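# Four arms remove elastic band from tea caddies

## Task

Four arms are mounted on the tabletop at about z=+0.72 m in the scene frame: arm1 at x=+0.32, y=+0.46, facing -125 degrees; arm2 at x=-0.32, y=+0.46, facing -55; arm3 at x=-0.32, y=-0.46, facing +55; arm4 at x=+0.32, y=-0.46, facing +125. Headings are counter-clockwise from +x. Get the elastic band off the tea caddies and leave it lying flat on the table, far enough from every caddy and without any part of it crossing another part. Every caddy must still be upright and near where it started. At the end no gripper may hold the band and the arms must be out of the way. Anything that stays in place only because a robot holds it does not count. Nothing may be knocked or carried outside the work area.

## Robot and tools

Robots: four identical i2rt Big YAM arms named arm1, arm2, arm3 and arm4. Each has six revolute joints, a two-finger gripper and a wrist camera. With joints 1 and 6 at zero and the hand level and pointing ahead, the wrist camera rides on top of the hand and looks toward the fingertips. The hand reaches roughly 1.0 m out from the joint-1 axis. The arms do not coordinate with each other: if one is slowed or halted, the rest keep moving.

Frames: there is one shared scene frame. Its origin is on the floor and +z is up. The feet sit on the tabletop at the positions and headings given in the task. Headings are in degrees, counter-clockwise from +x. The hand point lies halfway between the fingertips. The hand's z axis runs along the fingers and its y axis is the opening direction. Joint 1 at 0 stretches the arm out along the heading of its foot.

execute_actions: the argument actions is a list holding one action object, or an empty list, which only reads back state and images. Inside the action, each key is a robot name and contains a joints object. Joints are named individually, not given as an ordered list: joint1_rad through joint6_rad in radians, and gripper_m in metres. Every value is an absolute target in that arm's own joint space, not an offset.
- joint1_rad: -2.879 to 2.879. Rotates the whole arm about its base; positive is counter-clockwise seen from above.
- joint2_rad: 0 to 3.141. Shoulder. At 0 the upper arm lies roughly level, pointing backward; larger values raise it and then bring it forward.
- joint3_rad: 0 to 3.019. Elbow. At 0 the forearm is folded back onto the upper arm; larger values extend it.
- joint4_rad: -1.692 to 1.57. Hand pitch; positive tips the fingers up.
- joint5_rad: -1.57 to 1.57. Sideways swing of the hand; positive goes to the arm's right.
- joint6_rad: -2.094 to 2.094. Hand roll; positive is clockwise seen from behind the hand.
- gripper_m: 0 to 0.093. The gap between the fingertips. Each finger pad can grip with roughly 50 to 62 N, less on some units.
A joint counts as arrived within these tolerances: ±0.045, ±0.14, ±0.09, ±0.055, ±0.03, ±0.035 rad, and ±0.003 m for the gripper.
All motions in one action start together but can finish at different times. Because each joint moves at its own speed, the hand may take a wide path between postures. One action runs at most 15 s. If a call contains an unknown key or an out-of-range number, it is rejected and nothing moves. The optional cameras argument is a list drawn from arm1_cam_wrist to arm4_cam_wrist, cam_high, cam_low and "all". Leaving it out, giving null or giving ["all"] returns every camera; [] returns none. The pictures line lists the images in order.

wait: seconds, from 0 to 10. It sends no new command and returns the same readout as an empty action.

zoom_image: camera plus region [x0, y0, x1, y1], in pixels of the latest full image, origin at top-left, no larger than 504 by 504. It only works on cameras returned in the most recent result.

finished_scene: takes scene, the number of the current scene. It closes the scene for good and reports whether the task was met. Its result also states the next task. Replying without any tool call ends everything.

Reading results: joint_positions gives the current joint values. Joint torques list the total drive output for joints 1 to 6. These readings are noisy, carry a per-arm offset and scale, and are never zero even in free air, so friction can mask or fake a load. joint_status says how each commanded joint finished:
- off_target: it stopped short of the target and may still be pushing.
- contact_stop or time_out: the old target is dropped and the joint holds where it stopped. After time_out, though, a joint can keep a target limited to 0.375, 0.375, 0.113, 0.225, 0.075 and 0.3 rad (joints 1 to 6) from its position and keep pushing; on_its_own will name it. Sending the reported position relieves that push.
- not_followed: a collision guard blocked that arm's joint targets. The gripper command is still carried out. The blocked targets may be retried on later actions. Calls with no action never show this message.
on_its_own covers joints this call did not command; "held at" there is the held target, not the actual position. Joints or robots you omit from an action may still be pushing toward older targets. A very small change in target may produce no movement. A joint holding weight will sag.

Safety: the arms do not stop on contact and can press hard. Two robots pressing hard together fails the task at once, and a hard impact can too. No state line reports robot-to-robot contact. Contact through an object does not count. The guard acts late and ignores fingers, gripper housings and wrist cameras. Sustained pushing heats motors. A MOTOR HOT line appears from 85 °C. At 100 °C an OVER-TEMPERATURE FAULT releases that arm and its gripper so it falls, and its unfinished keys read limit_stop_at_motor_heat; resend the target afterwards. Once any call reports a stop, the later execute_actions, wait and finished_scene calls in that same reply are skipped. While you think, the robots keep holding your last command. Avoid dropping the band, slamming, tipping caddies, or pushing objects off the work area. Finish by opening the grippers and pulling the arms back.

Each tool is called after "Emit:" by a JSON object that holds its "name" and its "arguments", one argument or row to a line.

## Session

I'll start by looking at the scene.

Emit:
{"name": "execute_actions", "arguments": {
  "actions": []
}}

Scene clock: 0.00 s.
Joint torques (N m, as the arm reports them, + toward a larger angle): no reading
arm1.joint_positions: joint1_rad=-0.012 joint2_rad=+0.437 joint3_rad=+1.452 joint4_rad=-1.528 joint5_rad=-0.011 joint6_rad=+0.017 gripper_m=+0.094
arm1.joint_status: not commanded
arm1.hand: x=+0.2514 y=+0.3692 z=+1.3394 quat_wxyz=(-0.239, -0.770, -0.380, +0.453) (m; scene frame)
arm2.joint_positions: joint1_rad=+0.012 joint2_rad=+0.421 joint3_rad=+1.451 joint4_rad=-1.537 joint5_rad=-0.008 joint6_rad=+0.015 gripper_m=+0.094
arm2.joint_status: not commanded
arm2.hand: x=-0.2526 y=+0.3570 z=+1.3809 quat_wxyz=(-0.447, -0.412, -0.761, +0.227) (m; scene frame)
arm3.joint_positions: joint1_rad=-0.013 joint2_rad=+0.424 joint3_rad=+1.449 joint4_rad=-1.541 joint5_rad=-0.002 joint6_rad=+0.008 gripper_m=+0.095
arm3.joint_status: not commanded
arm3.hand: x=-0.2501 y=-0.3719 z=+1.3011 quat_wxyz=(-0.448, +0.389, -0.769, -0.238) (m; scene frame)
arm4.joint_positions: joint1_rad=-0.009 joint2_rad=+0.425 joint3_rad=+1.481 joint4_rad=-1.537 joint5_rad=+0.000 joint6_rad=-0.010 gripper_m=+0.095
arm4.joint_status: not commanded
arm4.hand: x=+0.2575 y=-0.3677 z=+1.3792 quat_wxyz=(-0.244, +0.758, -0.395, -0.457) (m; scene frame)
pictures: arm1_cam_wrist, arm2_cam_wrist, arm3_cam_wrist, arm4_cam_wrist, cam_high, cam_low
Images, in order (width x height): arm1_cam_wrist 672x504, arm2_cam_wrist 672x504, arm3_cam_wrist 672x504, arm4_cam_wrist 672x504, cam_high 672x504, cam_low 672x504.

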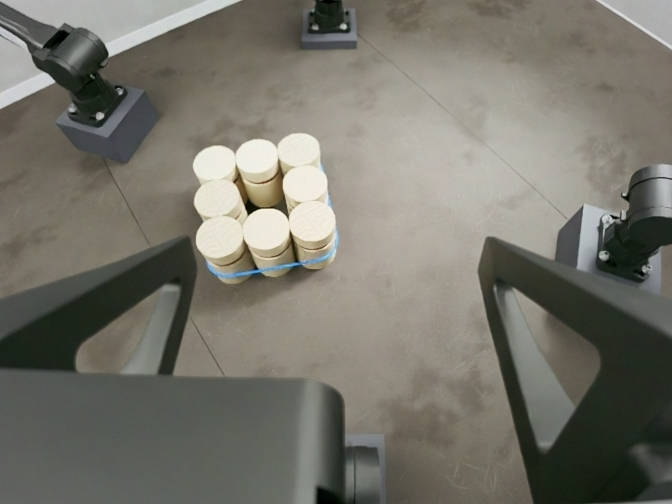

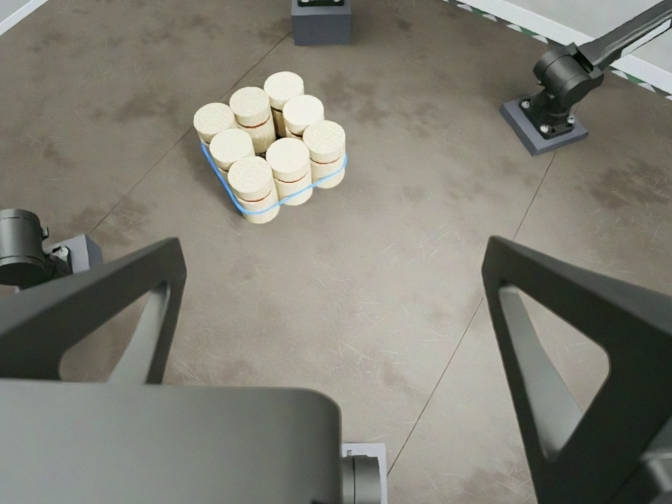

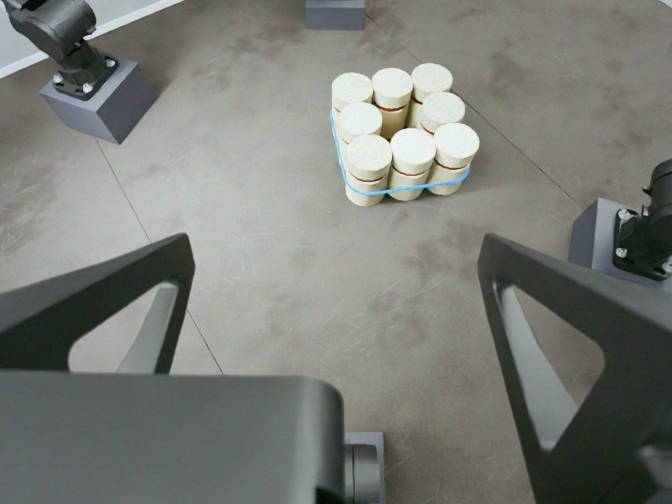

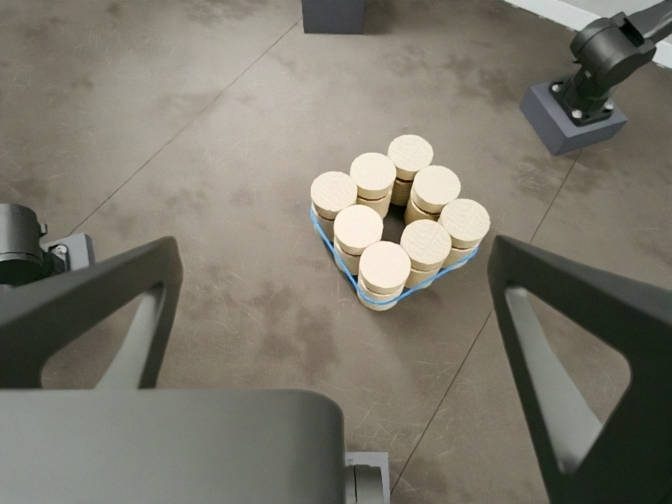

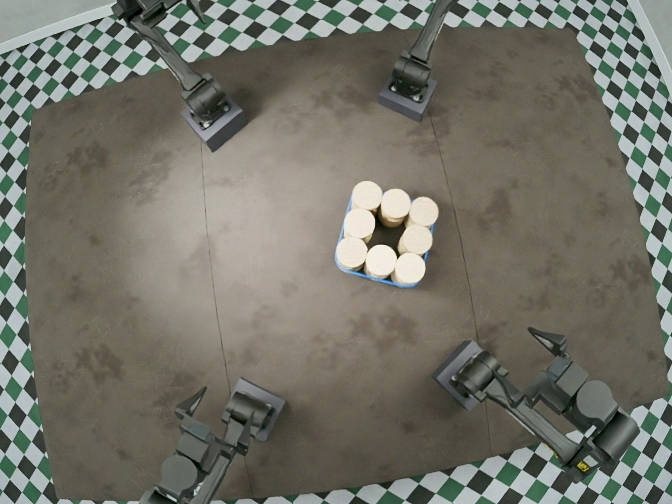

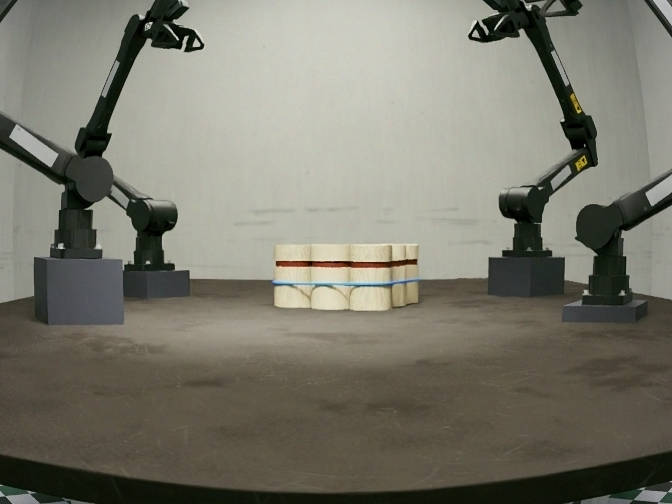

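Emit:
{"name": "zoom_image", "arguments": {
  "camera": "cam_high",
  "region": [290, 150, 490, 310]
}}

Emit:
{"name": "zoom_image", "arguments": {
  "camera": "cam_low",
  "region": [250, 220, 450, 330]
}}

Region (290, 150, 490, 310) of cam_high's 672x504 image, scaled by 2.520, with more detail than that image has; it fills the top 403 rows of this view, and the rest is white.

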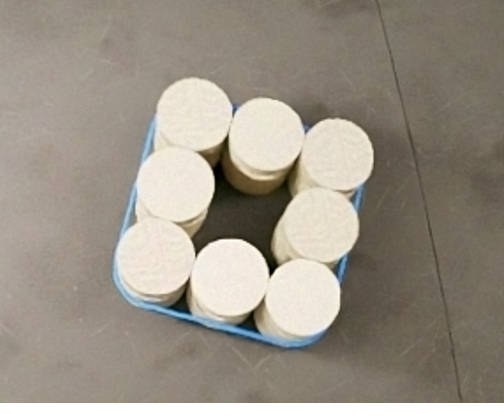

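Region (250, 220, 450, 330) of cam_low's 672x504 image, scaled by 2.520, with more detail than that image has; it fills the top 277 rows of this view, and the rest is white.

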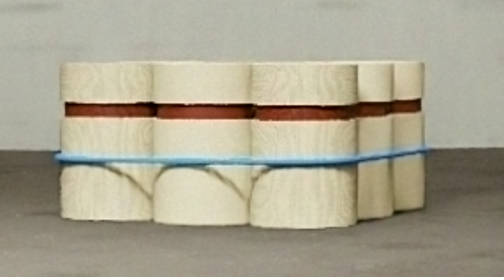

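Emit:
{"name": "zoom_image", "arguments": {
  "camera": "cam_high",
  "region": [500, 310, 660, 490]
}}

Emit:
{"name": "zoom_image", "arguments": {
  "camera": "cam_low",
  "region": [100, 0, 260, 100]
}}

Region (500, 310, 660, 490) of cam_high's 672x504 image, scaled by 2.800, with more detail than that image has.

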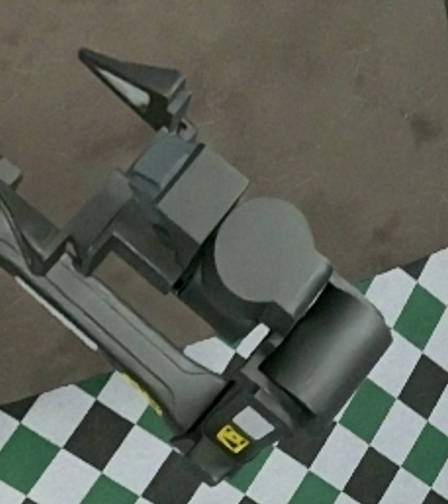

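Region (100, 0, 260, 100) of cam_low's 672x504 image, scaled by 3.150, with more detail than that image has; it fills the top 315 rows of this view, and the rest is white.

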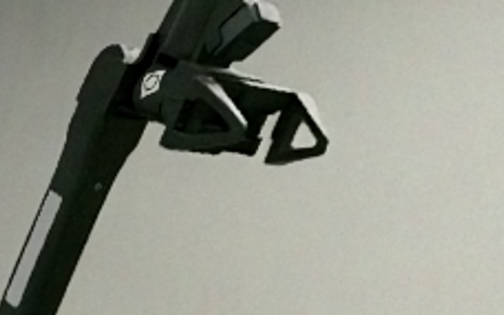

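Emit:
{"name": "execute_actions", "arguments": {
  "actions": [
    {"arm1": {"joints": {"joint4_rad": -0.5}}, "arm2": {"joints": {"joint3_rad": 0.8}}, "arm3": {"joints": {"joint2_rad": 1.1}}, "arm4": {"joints": {"joint5_rad": 0.6}}}
  ],
  "cameras": ["cam_high"]
}}

Scene clock: 18.57 s.
Joint torques (N m, as the arm reports them, + toward a larger angle): arm1=[-0.98  7.24  7.09  2.44  0.02 -0.01] | arm2=[ 1.12  2.    9.63  1.44  0.08 -0.09] | arm3=[ 1.17 -5.97  9.72  1.67  0.05  0.06] | arm4=[-0.86  6.68  6.13  2.07  0.5   0.09]
arm1.joint_positions: joint1_rad=-0.012 joint2_rad=+0.437 joint3_rad=+1.452 joint4_rad=-0.527 joint5_rad=-0.011 joint6_rad=+0.017 gripper_m=+0.094
arm1.joint_status: all done
arm1.hand: x=+0.2513 y=+0.3705 z=+1.5753 quat_wxyz=(-0.396, -0.455, -0.227, +0.765) (m; scene frame)
arm2.joint_positions: joint1_rad=+0.012 joint2_rad=+0.421 joint3_rad=+0.791 joint4_rad=-1.536 joint5_rad=-0.008 joint6_rad=+0.015 gripper_m=+0.094
arm2.joint_status: all done
arm2.hand: x=-0.2308 y=+0.3268 z=+1.0844 quat_wxyz=(-0.175, -0.468, -0.862, +0.084) (m; scene frame)
arm3.joint_positions: joint1_rad=-0.013 joint2_rad=+1.102 joint3_rad=+1.448 joint4_rad=-1.541 joint5_rad=-0.002 joint6_rad=+0.008 gripper_m=+0.095
arm3.joint_status: all done
arm3.hand: x=-0.1086 y=-0.1715 z=+1.1498 quat_wxyz=(-0.167, +0.445, -0.875, -0.093) (m; scene frame)
arm4.joint_positions: joint1_rad=-0.009 joint2_rad=+0.425 joint3_rad=+1.481 joint4_rad=-1.537 joint5_rad=+0.597 joint6_rad=-0.010 gripper_m=+0.095
arm4.joint_status: all done
arm4.hand: x=+0.3523 y=-0.3349 z=+1.3929 quat_wxyz=(-0.455, +0.654, -0.513, -0.318) (m; scene frame)
pictures: cam_high
Images, in order (width x height): cam_high 672x504.

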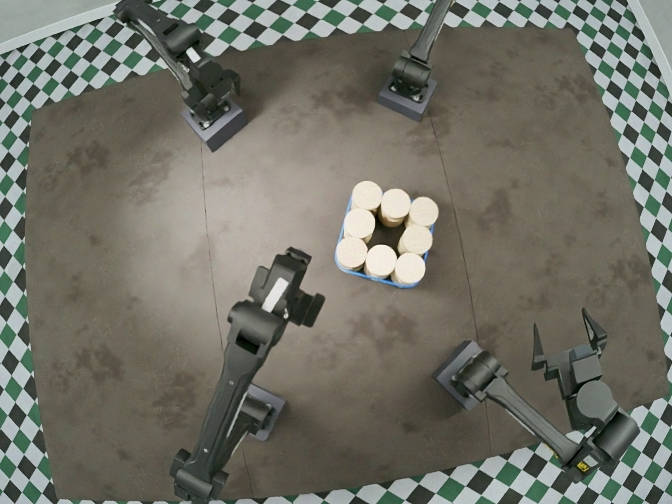

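Emit:
{"name": "execute_actions", "arguments": {
  "actions": [
    {"arm1": {"joints": {"joint1_rad": 0.998, "joint2_rad": 0.9, "joint3_rad": 0.243, "joint4_rad": 0.075, "joint5_rad": 0.9245, "joint6_rad": -0.885, "gripper_m": 0.04}}, "arm2": {"joints": {"joint1_rad": 0.192, "joint2_rad": 1.35, "joint3_rad": 0.385, "joint4_rad": 0.913, "joint5_rad": 0.0, "joint6_rad": 1.395, "gripper_m": 0.04}}, "arm3": {"joints": {"joint1_rad": -0.185, "joint2_rad": 1.05, "joint3_rad": 0.442, "joint4_rad": 0.4975, "joint5_rad": 0.0, "joint6_rad": 1.379, "gripper_m": 0.04}}, "arm4": {"joints": {"joint1_rad": -0.984, "joint2_rad": 1.1, "joint3_rad": 0.294, "joint4_rad": 0.289, "joint5_rad": -0.9166, "joint6_rad": 0.532, "gripper_m": 0.04}}}
  ],
  "cameras": ["cam_high"]
}}

Scene clock: 60.07 s.
Joint torques (N m, as the arm reports them, + toward a larger angle): arm1=[-0.87 -2.74  8.75  2.5   0.53 -0.05] | arm2=[ 1.78 -7.12  7.27  2.84  0.21 -0.11] | arm3=[ 1.18 -5.51  8.46  3.6   0.15  0.14] | arm4=[-1.55 -5.93  5.79  2.48 -0.33  0.07]
arm1.joint_positions: joint1_rad=+0.994 joint2_rad=+0.906 joint3_rad=+0.240 joint4_rad=+0.048 joint5_rad=+0.922 joint6_rad=-0.868 gripper_m=+0.040
arm1.joint_status: all done
arm1.hand: x=+0.2950 y=+0.1449 z=+0.9179 quat_wxyz=(+0.131, -0.334, -0.745, +0.562) (m; scene frame)
arm2.joint_positions: joint1_rad=+0.191 joint2_rad=+1.344 joint3_rad=+0.372 joint4_rad=+0.897 joint5_rad=-0.003 joint6_rad=+1.384 gripper_m=+0.040
arm2.joint_status: all done
arm2.hand: x=+0.0032 y=+0.1247 z=+1.0025 quat_wxyz=(-0.646, -0.655, -0.338, -0.198) (m; scene frame)
arm3.joint_positions: joint1_rad=-0.187 joint2_rad=+1.062 joint3_rad=+0.435 joint4_rad=+0.471 joint5_rad=-0.002 joint6_rad=+1.365 gripper_m=+0.040
arm3.joint_status: all done
arm3.hand: x=+0.0014 y=-0.1487 z=+0.9815 quat_wxyz=(-0.309, -0.223, -0.725, -0.574) (m; scene frame)
arm4.joint_positions: joint1_rad=-0.978 joint2_rad=+1.109 joint3_rad=+0.299 joint4_rad=+0.273 joint5_rad=-0.914 joint6_rad=+0.523 gripper_m=+0.040
arm4.joint_status: all done
arm4.hand: x=+0.3130 y=-0.1023 z=+0.9430 quat_wxyz=(+0.003, +0.465, -0.664, -0.586) (m; scene frame)
pictures: cam_high
Images, in order (width x height): cam_high 672x504.

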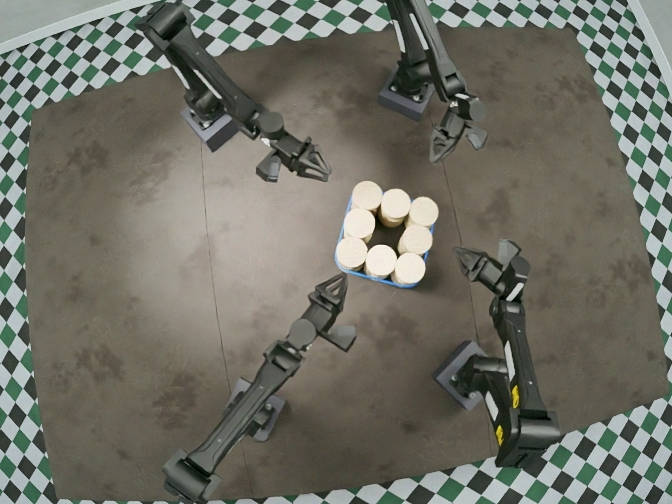

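Emit:
{"name": "execute_actions", "arguments": {
  "actions": [
    {"arm1": {"joints": {"joint2_rad": 1.2975, "joint4_rad": 0.10}}, "arm2": {"joints": {"joint2_rad": 1.818, "joint4_rad": 0.93}}, "arm3": {"joints": {"joint2_rad": 1.4595, "joint4_rad": 0.52}}, "arm4": {"joints": {"joint2_rad": 1.548, "joint4_rad": 0.305}}}
  ]
}}

Scene clock: 62.53 s.
Joint torques (N m, as the arm reports them, + toward a larger angle): arm1=[-0.49 -3.8   5.95  2.1   0.64 -0.06] | arm2=[ 1.54 -9.87  3.28  2.48  0.24 -0.07] | arm3=[ 1.11 -8.78  6.24  2.93  0.16  0.1 ] | arm4=[-1.54 -7.26  2.6   1.83 -0.48  0.07]
arm1.joint_positions: joint1_rad=+0.994 joint2_rad=+1.287 joint3_rad=+0.240 joint4_rad=+0.077 joint5_rad=+0.923 joint6_rad=-0.869 gripper_m=+0.040
arm1.joint_status: all done
arm1.hand: x=+0.2891 y=+0.1569 z=+0.8220 quat_wxyz=(+0.232, -0.273, -0.817, +0.452) (m; scene frame)
arm2.joint_positions: joint1_rad=+0.191 joint2_rad=+1.813 joint3_rad=+0.372 joint4_rad=+0.920 joint5_rad=-0.003 joint6_rad=+1.385 gripper_m=+0.040
arm2.joint_status: all done
arm2.hand: x=-0.0128 y=+0.1433 z=+0.8026 quat_wxyz=(-0.474, -0.772, -0.398, -0.147) (m; scene frame)
arm3.joint_positions: joint1_rad=-0.187 joint2_rad=+1.472 joint3_rad=+0.435 joint4_rad=+0.502 joint5_rad=-0.002 joint6_rad=+1.366 gripper_m=+0.040
arm3.joint_status: all done
arm3.hand: x=+0.0072 y=-0.1403 z=+0.8094 quat_wxyz=(-0.234, -0.255, -0.829, -0.439) (m; scene frame)
arm4.joint_positions: joint1_rad=-0.978 joint2_rad=+1.540 joint3_rad=+0.299 joint4_rad=+0.294 joint5_rad=-0.915 joint6_rad=+0.524 gripper_m=+0.040
arm4.joint_status: all done
arm4.hand: x=+0.3040 y=-0.1256 z=+0.8162 quat_wxyz=(+0.140, +0.411, -0.761, -0.482) (m; scene frame)
pictures: arm1_cam_wrist, arm2_cam_wrist, arm3_cam_wrist, arm4_cam_wrist, cam_high, cam_low
Images, in order (width x height): arm1_cam_wrist 672x504, arm2_cam_wrist 672x504, arm3_cam_wrist 672x504, arm4_cam_wrist 672x504, cam_high 672x504, cam_low 672x504.

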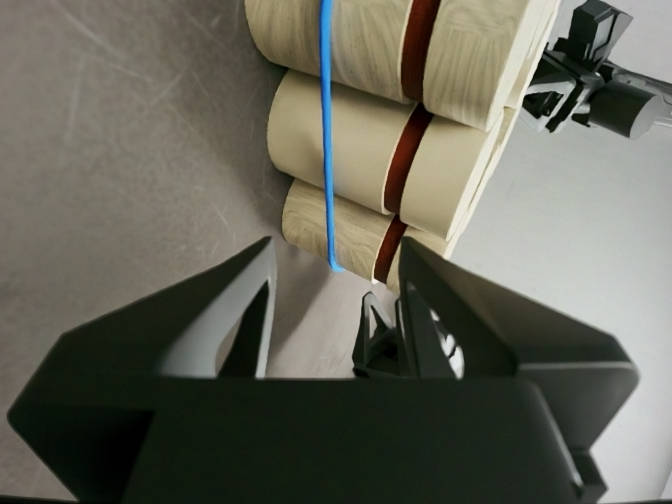

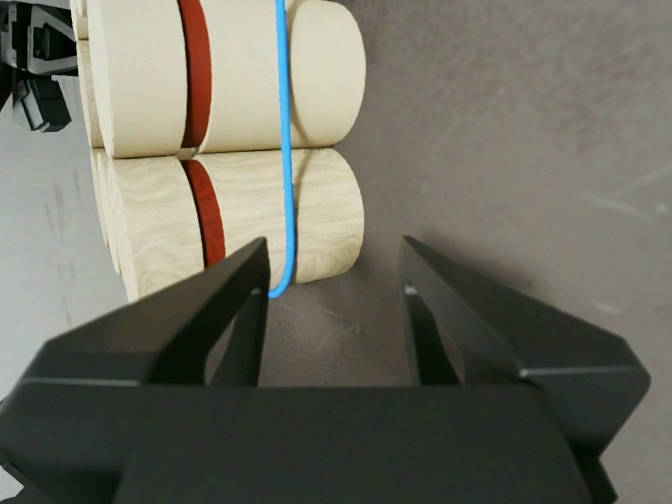

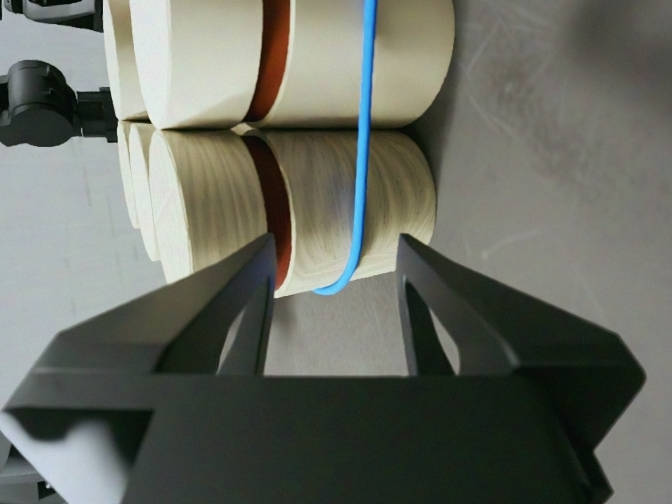

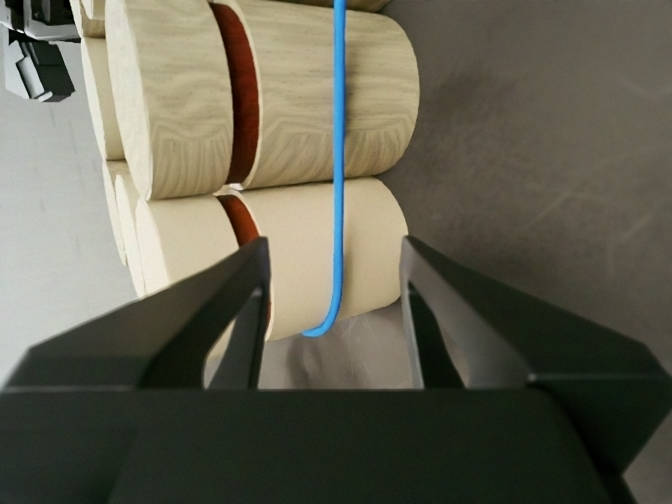

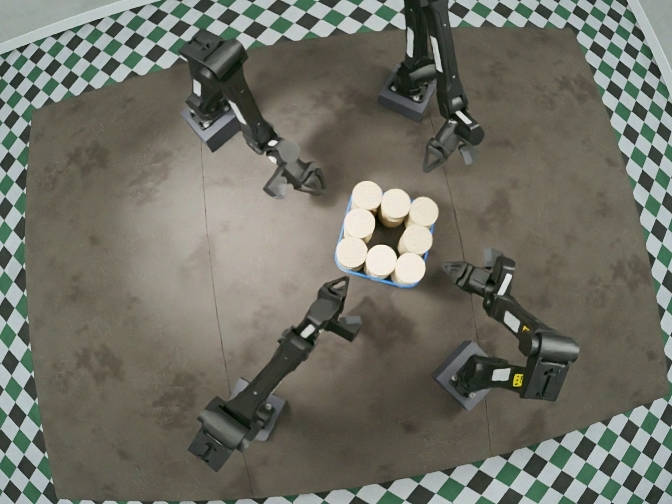

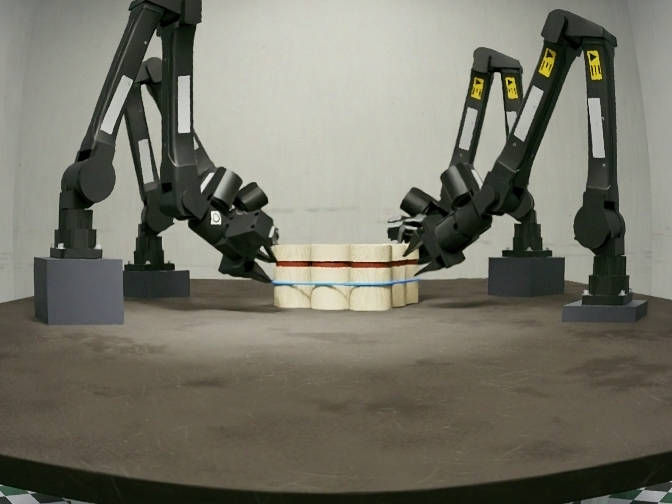

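Emit:
{"name": "zoom_image", "arguments": {
  "camera": "cam_high",
  "region": [290, 130, 490, 330]
}}

Region (290, 130, 490, 330) of cam_high's 672x504 image, scaled by 2.520, with more detail than that image has.

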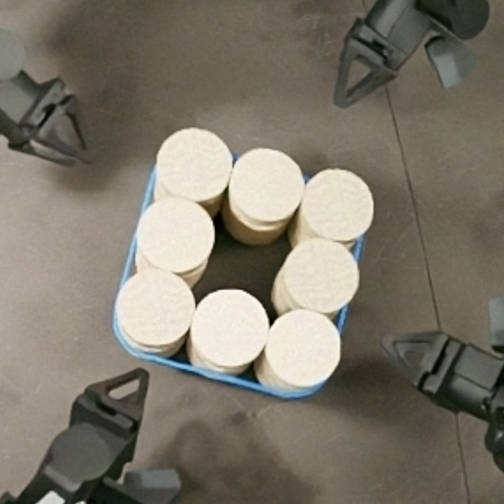

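Emit:
{"name": "execute_actions", "arguments": {
  "actions": [
    {"arm1": {"joints": {"joint1_rad": 0.903, "joint2_rad": 1.46, "joint3_rad": 0.272, "joint4_rad": 0.317, "joint5_rad": 0.866, "joint6_rad": -1.0}}, "arm2": {"joints": {"joint2_rad": 1.855, "joint3_rad": 0.47, "joint4_rad": 0.88}}, "arm3": {"joints": {"joint1_rad": -0.205, "joint2_rad": 1.545, "joint3_rad": 0.472, "joint4_rad": 0.578}}, "arm4": {"joints": {"joint1_rad": -0.91, "joint2_rad": 1.61, "joint3_rad": 0.275, "joint4_rad": 0.45, "joint5_rad": -0.87, "joint6_rad": 0.62}}}
  ],
  "cameras": []
}}

Emit:
{"name": "execute_actions", "arguments": {
  "actions": [
    {"arm1": {"joints": {"joint1_rad": 0.812, "joint2_rad": 1.625, "joint3_rad": 0.300, "joint4_rad": 0.533, "joint5_rad": 0.808, "joint6_rad": -1.128}}, "arm2": {"joints": {"joint2_rad": 1.892, "joint3_rad": 0.555, "joint4_rad": 0.832}}, "arm3": {"joints": {"joint1_rad": -0.2204, "joint2_rad": 1.632, "joint3_rad": 0.503, "joint4_rad": 0.636}}, "arm4": {"joints": {"joint1_rad": -0.840, "joint2_rad": 1.675, "joint3_rad": 0.256, "joint4_rad": 0.592, "joint5_rad": -0.827, "joint6_rad": 0.714}}}
  ]
}}

Scene clock: 89.67 s.
Joint torques (N m, as the arm reports them, + toward a larger angle): arm1=[-1.37 -5.54  6.83  2.28  0.38 -0.09] | arm2=[  1.32 -10.62   3.56   1.79   0.24  -0.05] | arm3=[ 0.45 -8.62  7.57  3.28  0.19  0.1 ] | arm4=[-0.56 -7.48  1.96  2.07 -0.2   0.08]
arm1.joint_positions: joint1_rad=+0.905 joint2_rad=+1.451 joint3_rad=+0.243 joint4_rad=+0.291 joint5_rad=+0.868 joint6_rad=-0.982 gripper_m=+0.040
arm1.joint_status: all done
arm1.hand: x=+0.2732 y=+0.1430 z=+0.7973 quat_wxyz=(+0.240, -0.267, -0.823, +0.439) (m; scene frame)
arm2.joint_positions: joint1_rad=+0.191 joint2_rad=+1.841 joint3_rad=+0.462 joint4_rad=+0.886 joint5_rad=-0.003 joint6_rad=+1.385 gripper_m=+0.040
arm2.joint_status: all done
arm2.hand: x=+0.0126 y=+0.1170 z=+0.8074 quat_wxyz=(-0.485, -0.765, -0.395, -0.150) (m; scene frame)
arm3.joint_positions: joint1_rad=-0.196 joint2_rad=+1.550 joint3_rad=+0.441 joint4_rad=+0.553 joint5_rad=-0.002 joint6_rad=+1.366 gripper_m=+0.040
arm3.joint_status: all done
arm3.hand: x=+0.0125 y=-0.1407 z=+0.7887 quat_wxyz=(-0.231, -0.260, -0.833, -0.431) (m; scene frame)
arm4.joint_positions: joint1_rad=-0.915 joint2_rad=+1.602 joint3_rad=+0.281 joint4_rad=+0.435 joint5_rad=-0.873 joint6_rad=+0.611 gripper_m=+0.040
arm4.joint_status: all done
arm4.hand: x=+0.2894 y=-0.1222 z=+0.8056 quat_wxyz=(+0.141, +0.408, -0.763, -0.481) (m; scene frame)
pictures: none
No camera images: the call's "cameras" was empty. Leave "cameras" out to get every camera's image.

Scene clock: 90.73 s.
Joint torques (N m, as the arm reports them, + toward a larger angle): arm1=[-1.12 -6.87  4.98  2.42  0.33 -0.09] | arm2=[  1.17 -11.85   4.22   1.81   0.24  -0.1 ] | arm3=[ 0.87 -9.4   6.65  3.26  0.17  0.13] | arm4=[-0.42 -7.74  1.41  2.18 -0.17  0.07]
arm1.joint_positions: joint1_rad=+0.813 joint2_rad=+1.614 joint3_rad=+0.282 joint4_rad=+0.506 joint5_rad=+0.811 joint6_rad=-1.111 gripper_m=+0.040
arm1.joint_status: all done
arm1.hand: x=+0.2571 y=+0.1157 z=+0.7804 quat_wxyz=(+0.243, -0.260, -0.824, +0.441) (m; scene frame)
arm2.joint_positions: joint1_rad=+0.191 joint2_rad=+1.880 joint3_rad=+0.543 joint4_rad=+0.838 joint5_rad=-0.003 joint6_rad=+1.385 gripper_m=+0.040
arm2.joint_status: all done
arm2.hand: x=+0.0324 y=+0.0966 z=+0.8023 quat_wxyz=(-0.483, -0.767, -0.396, -0.150) (m; scene frame)
arm3.joint_positions: joint1_rad=-0.213 joint2_rad=+1.636 joint3_rad=+0.480 joint4_rad=+0.612 joint5_rad=-0.002 joint6_rad=+1.366 gripper_m=+0.040
arm3.joint_status: all done
arm3.hand: x=+0.0304 y=-0.1344 z=+0.7766 quat_wxyz=(-0.237, -0.266, -0.828, -0.433) (m; scene frame)
arm4.joint_positions: joint1_rad=-0.845 joint2_rad=+1.667 joint3_rad=+0.262 joint4_rad=+0.577 joint5_rad=-0.830 joint6_rad=+0.705 gripper_m=+0.040
arm4.joint_status: all done
arm4.hand: x=+0.2715 y=-0.1218 z=+0.7959 quat_wxyz=(+0.146, +0.403, -0.766, -0.479) (m; scene frame)
pictures: arm1_cam_wrist, arm2_cam_wrist, arm3_cam_wrist, arm4_cam_wrist, cam_high, cam_low
Images, in order (width x height): arm1_cam_wrist 672x504, arm2_cam_wrist 672x504, arm3_cam_wrist 672x504, arm4_cam_wrist 672x504, cam_high 672x504, cam_low 672x504.

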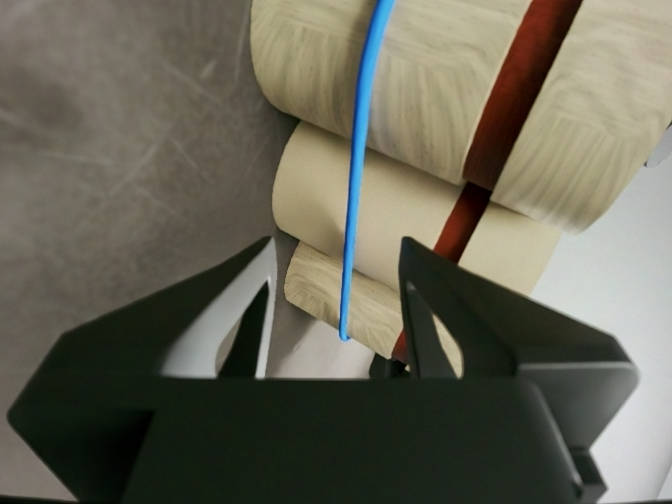

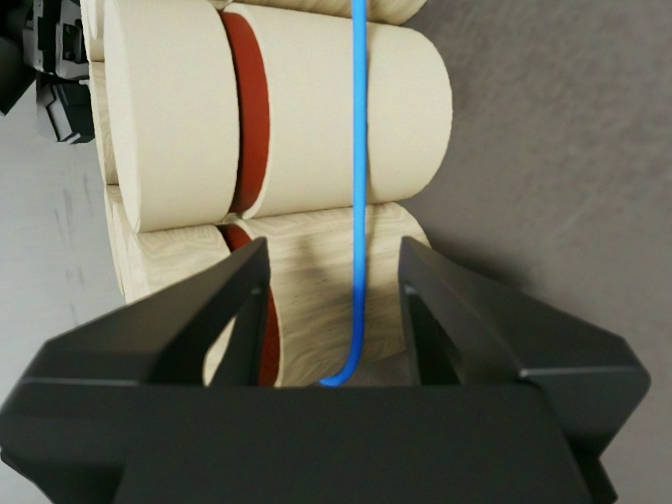

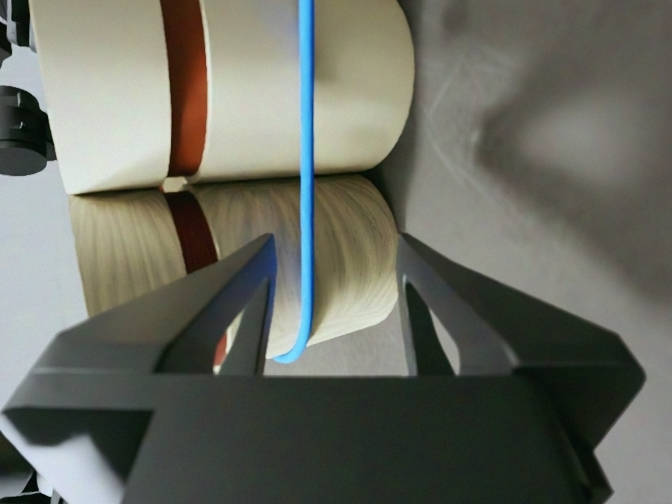

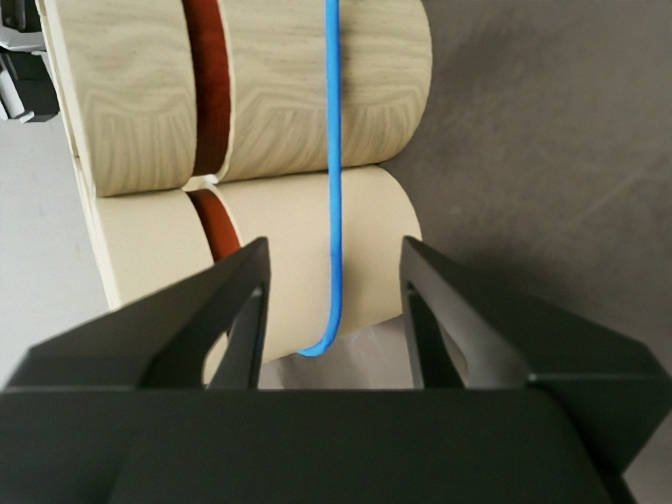

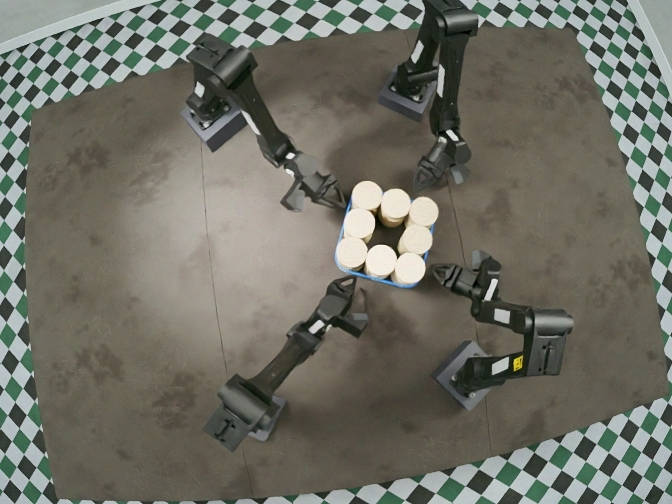

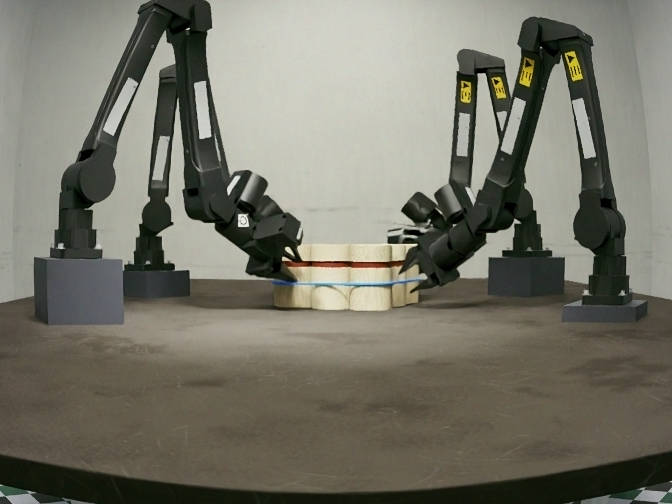

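Emit:
{"name": "zoom_image", "arguments": {
  "camera": "cam_high",
  "region": [290, 130, 490, 330]
}}

Region (290, 130, 490, 330) of cam_high's 672x504 image, scaled by 2.520, with more detail than that image has.

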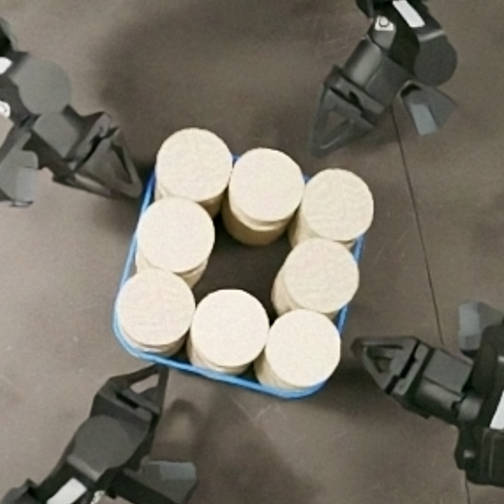

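Emit:
{"name": "execute_actions", "arguments": {
  "actions": [
    {"arm1": {"joints": {"joint1_rad": 0.746, "joint2_rad": 1.680, "joint3_rad": 0.328, "joint4_rad": 0.627, "joint5_rad": 0.758, "joint6_rad": -1.194, "gripper_m": 0.03}}, "arm2": {"joints": {"joint1_rad": 0.210, "joint2_rad": 1.963, "joint3_rad": 0.583, "joint4_rad": 0.896, "gripper_m": 0.03}}, "arm3": {"joints": {"joint1_rad": -0.237, "joint2_rad": 1.641, "joint3_rad": 0.551, "joint4_rad": 0.575, "gripper_m": 0.03}}, "arm4": {"joints": {"joint1_rad": -0.801, "joint2_rad": 1.735, "joint3_rad": 0.322, "joint4_rad": 0.630, "joint5_rad": -0.800, "joint6_rad": 0.750, "gripper_m": 0.03}}}
  ]
}}

Scene clock: 117.37 s.
Joint torques (N m, as the arm reports them, + toward a larger angle): arm1=[-1.13 -7.11  5.03  2.48  0.25 -0.1 ] | arm2=[  1.35 -12.22   4.02   2.86   0.26  -0.09] | arm3=[ 0.7  -8.91  7.2   1.59  0.16  0.11] | arm4=[-0.34 -8.4   2.63  2.14 -0.16  0.06]
arm1.joint_positions: joint1_rad=+0.748 joint2_rad=+1.660 joint3_rad=+0.309 joint4_rad=+0.599 joint5_rad=+0.761 joint6_rad=-1.176 gripper_m=+0.030
arm1.joint_status: all done
arm1.hand: x=+0.2437 y=+0.0965 z=+0.7809 quat_wxyz=(+0.236, -0.264, -0.819, +0.452) (m; scene frame)
arm2.joint_positions: joint1_rad=+0.205 joint2_rad=+1.952 joint3_rad=+0.569 joint4_rad=+0.881 joint5_rad=-0.003 joint6_rad=+1.385 gripper_m=+0.030
arm2.joint_status: all done
arm2.hand: x=+0.0421 y=+0.0977 z=+0.7841 quat_wxyz=(-0.480, -0.765, -0.402, -0.153) (m; scene frame)
arm3.joint_positions: joint1_rad=-0.230 joint2_rad=+1.637 joint3_rad=+0.525 joint4_rad=+0.587 joint5_rad=-0.002 joint6_rad=+1.366 gripper_m=+0.030
arm3.joint_status: all done
arm3.hand: x=+0.0494 y=-0.1283 z=+0.7880 quat_wxyz=(-0.245, -0.271, -0.821, -0.438) (m; scene frame)
arm4.joint_positions: joint1_rad=-0.808 joint2_rad=+1.724 joint3_rad=+0.309 joint4_rad=+0.616 joint5_rad=-0.802 joint6_rad=+0.741 gripper_m=+0.030
arm4.joint_status: all done
arm4.hand: x=+0.2670 y=-0.1014 z=+0.7900 quat_wxyz=(+0.144, +0.404, -0.766, -0.479) (m; scene frame)
pictures: arm1_cam_wrist, arm2_cam_wrist, arm3_cam_wrist, arm4_cam_wrist, cam_high, cam_low
Images, in order (width x height): arm1_cam_wrist 672x504, arm2_cam_wrist 672x504, arm3_cam_wrist 672x504, arm4_cam_wrist 672x504, cam_high 672x504, cam_low 672x504.

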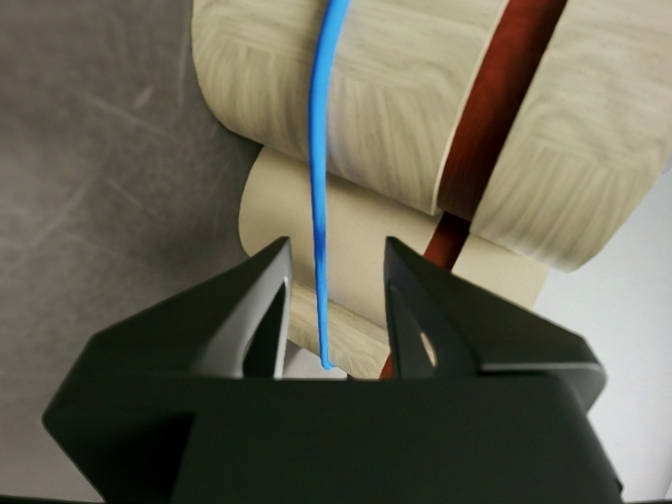

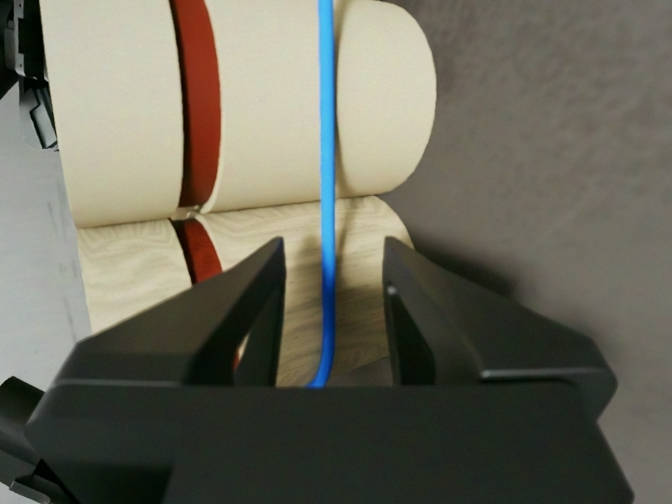

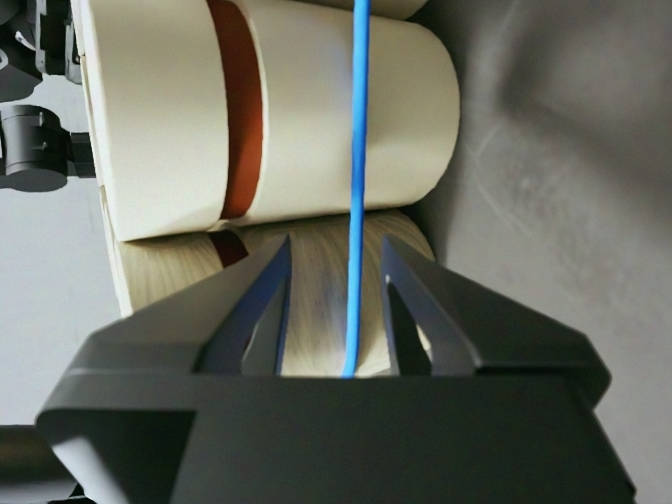

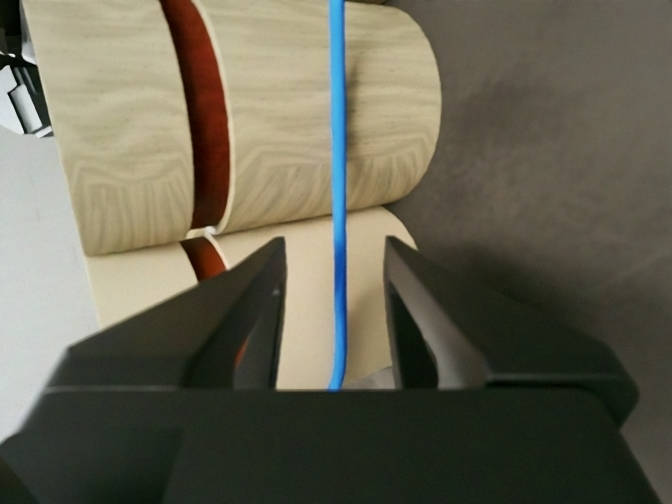

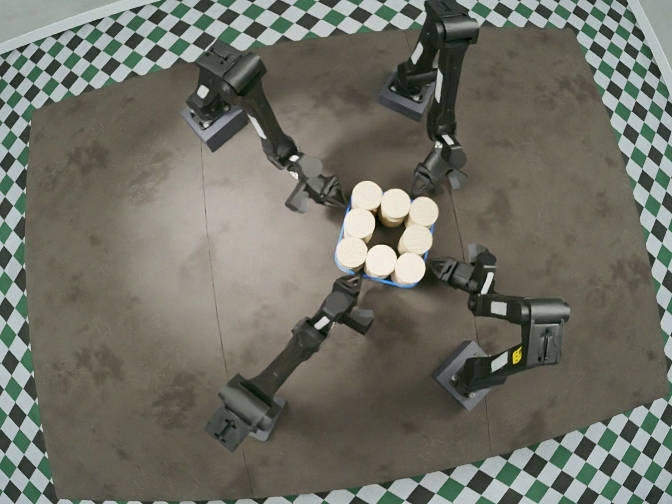

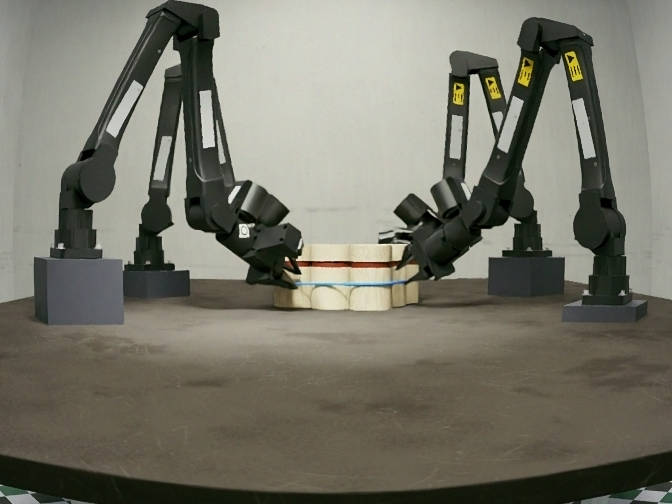

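Emit:
{"name": "zoom_image", "arguments": {
  "camera": "cam_high",
  "region": [310, 160, 470, 320]
}}

Region (310, 160, 470, 320) of cam_high's 672x504 image, scaled by 3.150, with more detail than that image has.

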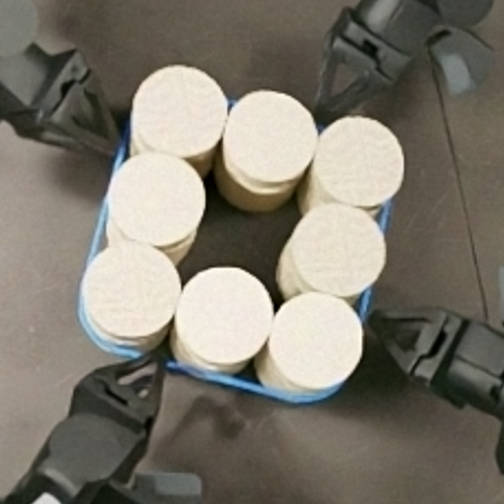

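Emit:
{"name": "execute_actions", "arguments": {
  "actions": [
    {"arm1": {"joints": {"joint1_rad": 0.709, "joint2_rad": 1.775, "joint3_rad": 0.369, "joint4_rad": 0.700, "joint5_rad": 0.732, "joint6_rad": -1.228, "gripper_m": 0.024}}, "arm2": {"joints": {"joint1_rad": 0.216, "joint2_rad": 2.010, "joint3_rad": 0.640, "joint4_rad": 0.865, "gripper_m": 0.024}}, "arm3": {"joints": {"joint1_rad": -0.213, "joint2_rad": 1.690, "joint3_rad": 0.563, "joint4_rad": 0.655, "gripper_m": 0.024}}, "arm4": {"joints": {"joint1_rad": -0.713, "joint2_rad": 1.838, "joint3_rad": 0.330, "joint4_rad": 0.781, "joint5_rad": -0.739, "joint6_rad": 0.834, "gripper_m": 0.024}}}
  ]
}}

Scene clock: 130.73 s.
Joint torques (N m, as the arm reports them, + toward a larger angle): arm1=[-1.53 -8.34  4.41  2.48  0.24 -0.08] | arm2=[  1.66 -13.02   4.06   1.77   0.24  -0.05] | arm3=[  1.82 -10.36   7.25   3.29   0.17   0.14] | arm4=[-0.57 -9.47  2.09  2.3  -0.1   0.07]
arm1.joint_positions: joint1_rad=+0.713 joint2_rad=+1.758 joint3_rad=+0.353 joint4_rad=+0.672 joint5_rad=+0.735 joint6_rad=-1.211 gripper_m=+0.024
arm1.joint_status: all done
arm1.hand: x=+0.2360 y=+0.0796 z=+0.7660 quat_wxyz=(+0.237, -0.262, -0.820, +0.450) (m; scene frame)
arm2.joint_positions: joint1_rad=+0.209 joint2_rad=+1.993 joint3_rad=+0.627 joint4_rad=+0.871 joint5_rad=-0.003 joint6_rad=+1.385 gripper_m=+0.024
arm2.joint_status: all done
arm2.hand: x=+0.0578 y=+0.0847 z=+0.7780 quat_wxyz=(-0.483, -0.762, -0.402, -0.155) (m; scene frame)
arm3.joint_positions: joint1_rad=-0.222 joint2_rad=+1.692 joint3_rad=+0.532 joint4_rad=+0.630 joint5_rad=-0.002 joint6_rad=+1.366 gripper_m=+0.024
arm3.joint_status: all done
arm3.hand: x=+0.0491 y=-0.1234 z=+0.7733 quat_wxyz=(-0.242, -0.269, -0.824, -0.437) (m; scene frame)
arm4.joint_positions: joint1_rad=-0.716 joint2_rad=+1.830 joint3_rad=+0.315 joint4_rad=+0.765 joint5_rad=-0.742 joint6_rad=+0.825 gripper_m=+0.024
arm4.joint_status: all done
arm4.hand: x=+0.2431 y=-0.0966 z=+0.7726 quat_wxyz=(+0.148, +0.405, -0.766, -0.476) (m; scene frame)
pictures: arm1_cam_wrist, arm2_cam_wrist, arm3_cam_wrist, arm4_cam_wrist, cam_high, cam_low
Images, in order (width x height): arm1_cam_wrist 672x504, arm2_cam_wrist 672x504, arm3_cam_wrist 672x504, arm4_cam_wrist 672x504, cam_high 672x504, cam_low 672x504.

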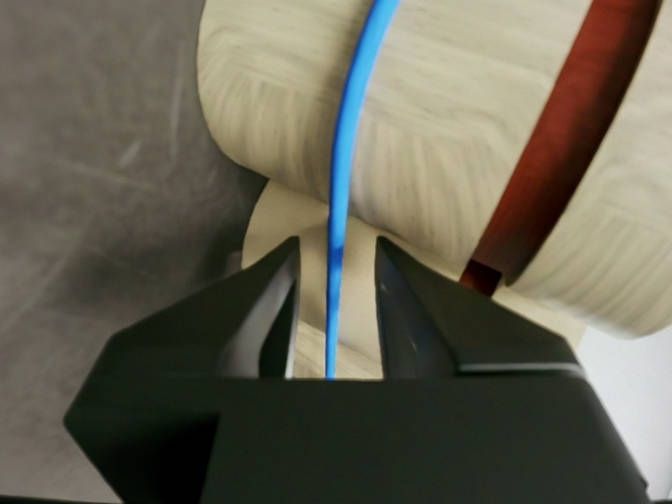

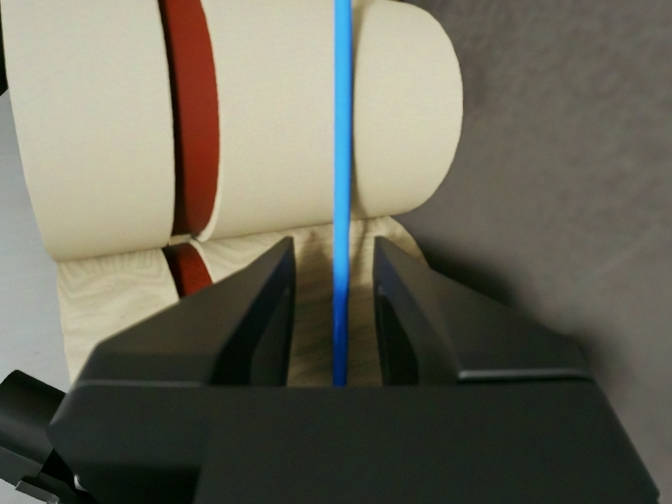

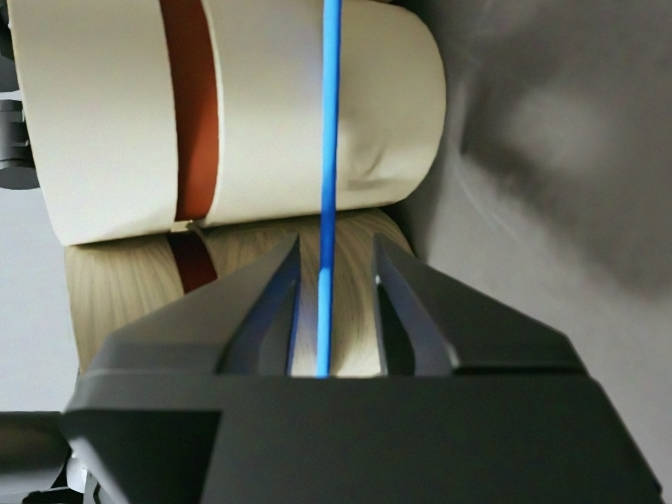

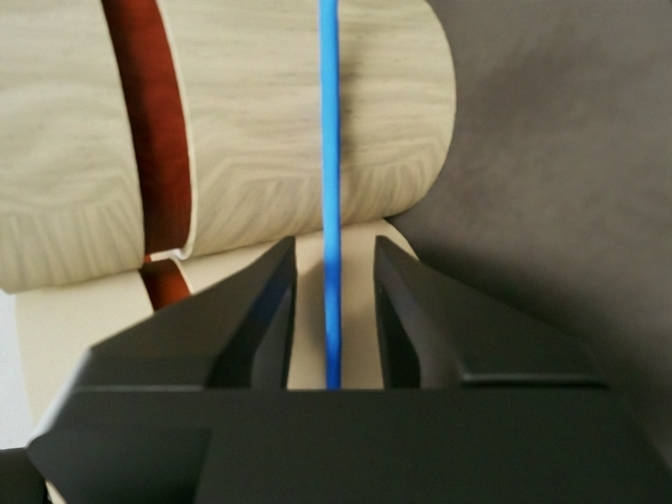

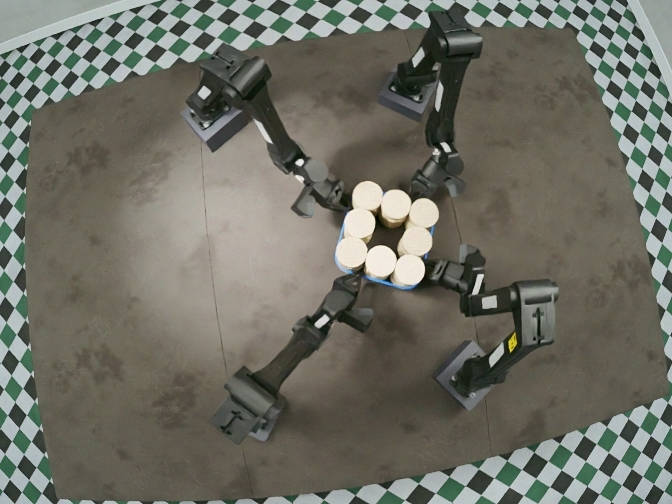

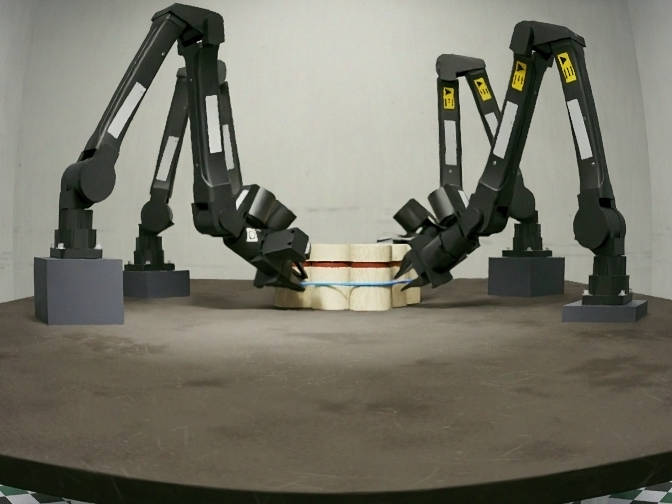

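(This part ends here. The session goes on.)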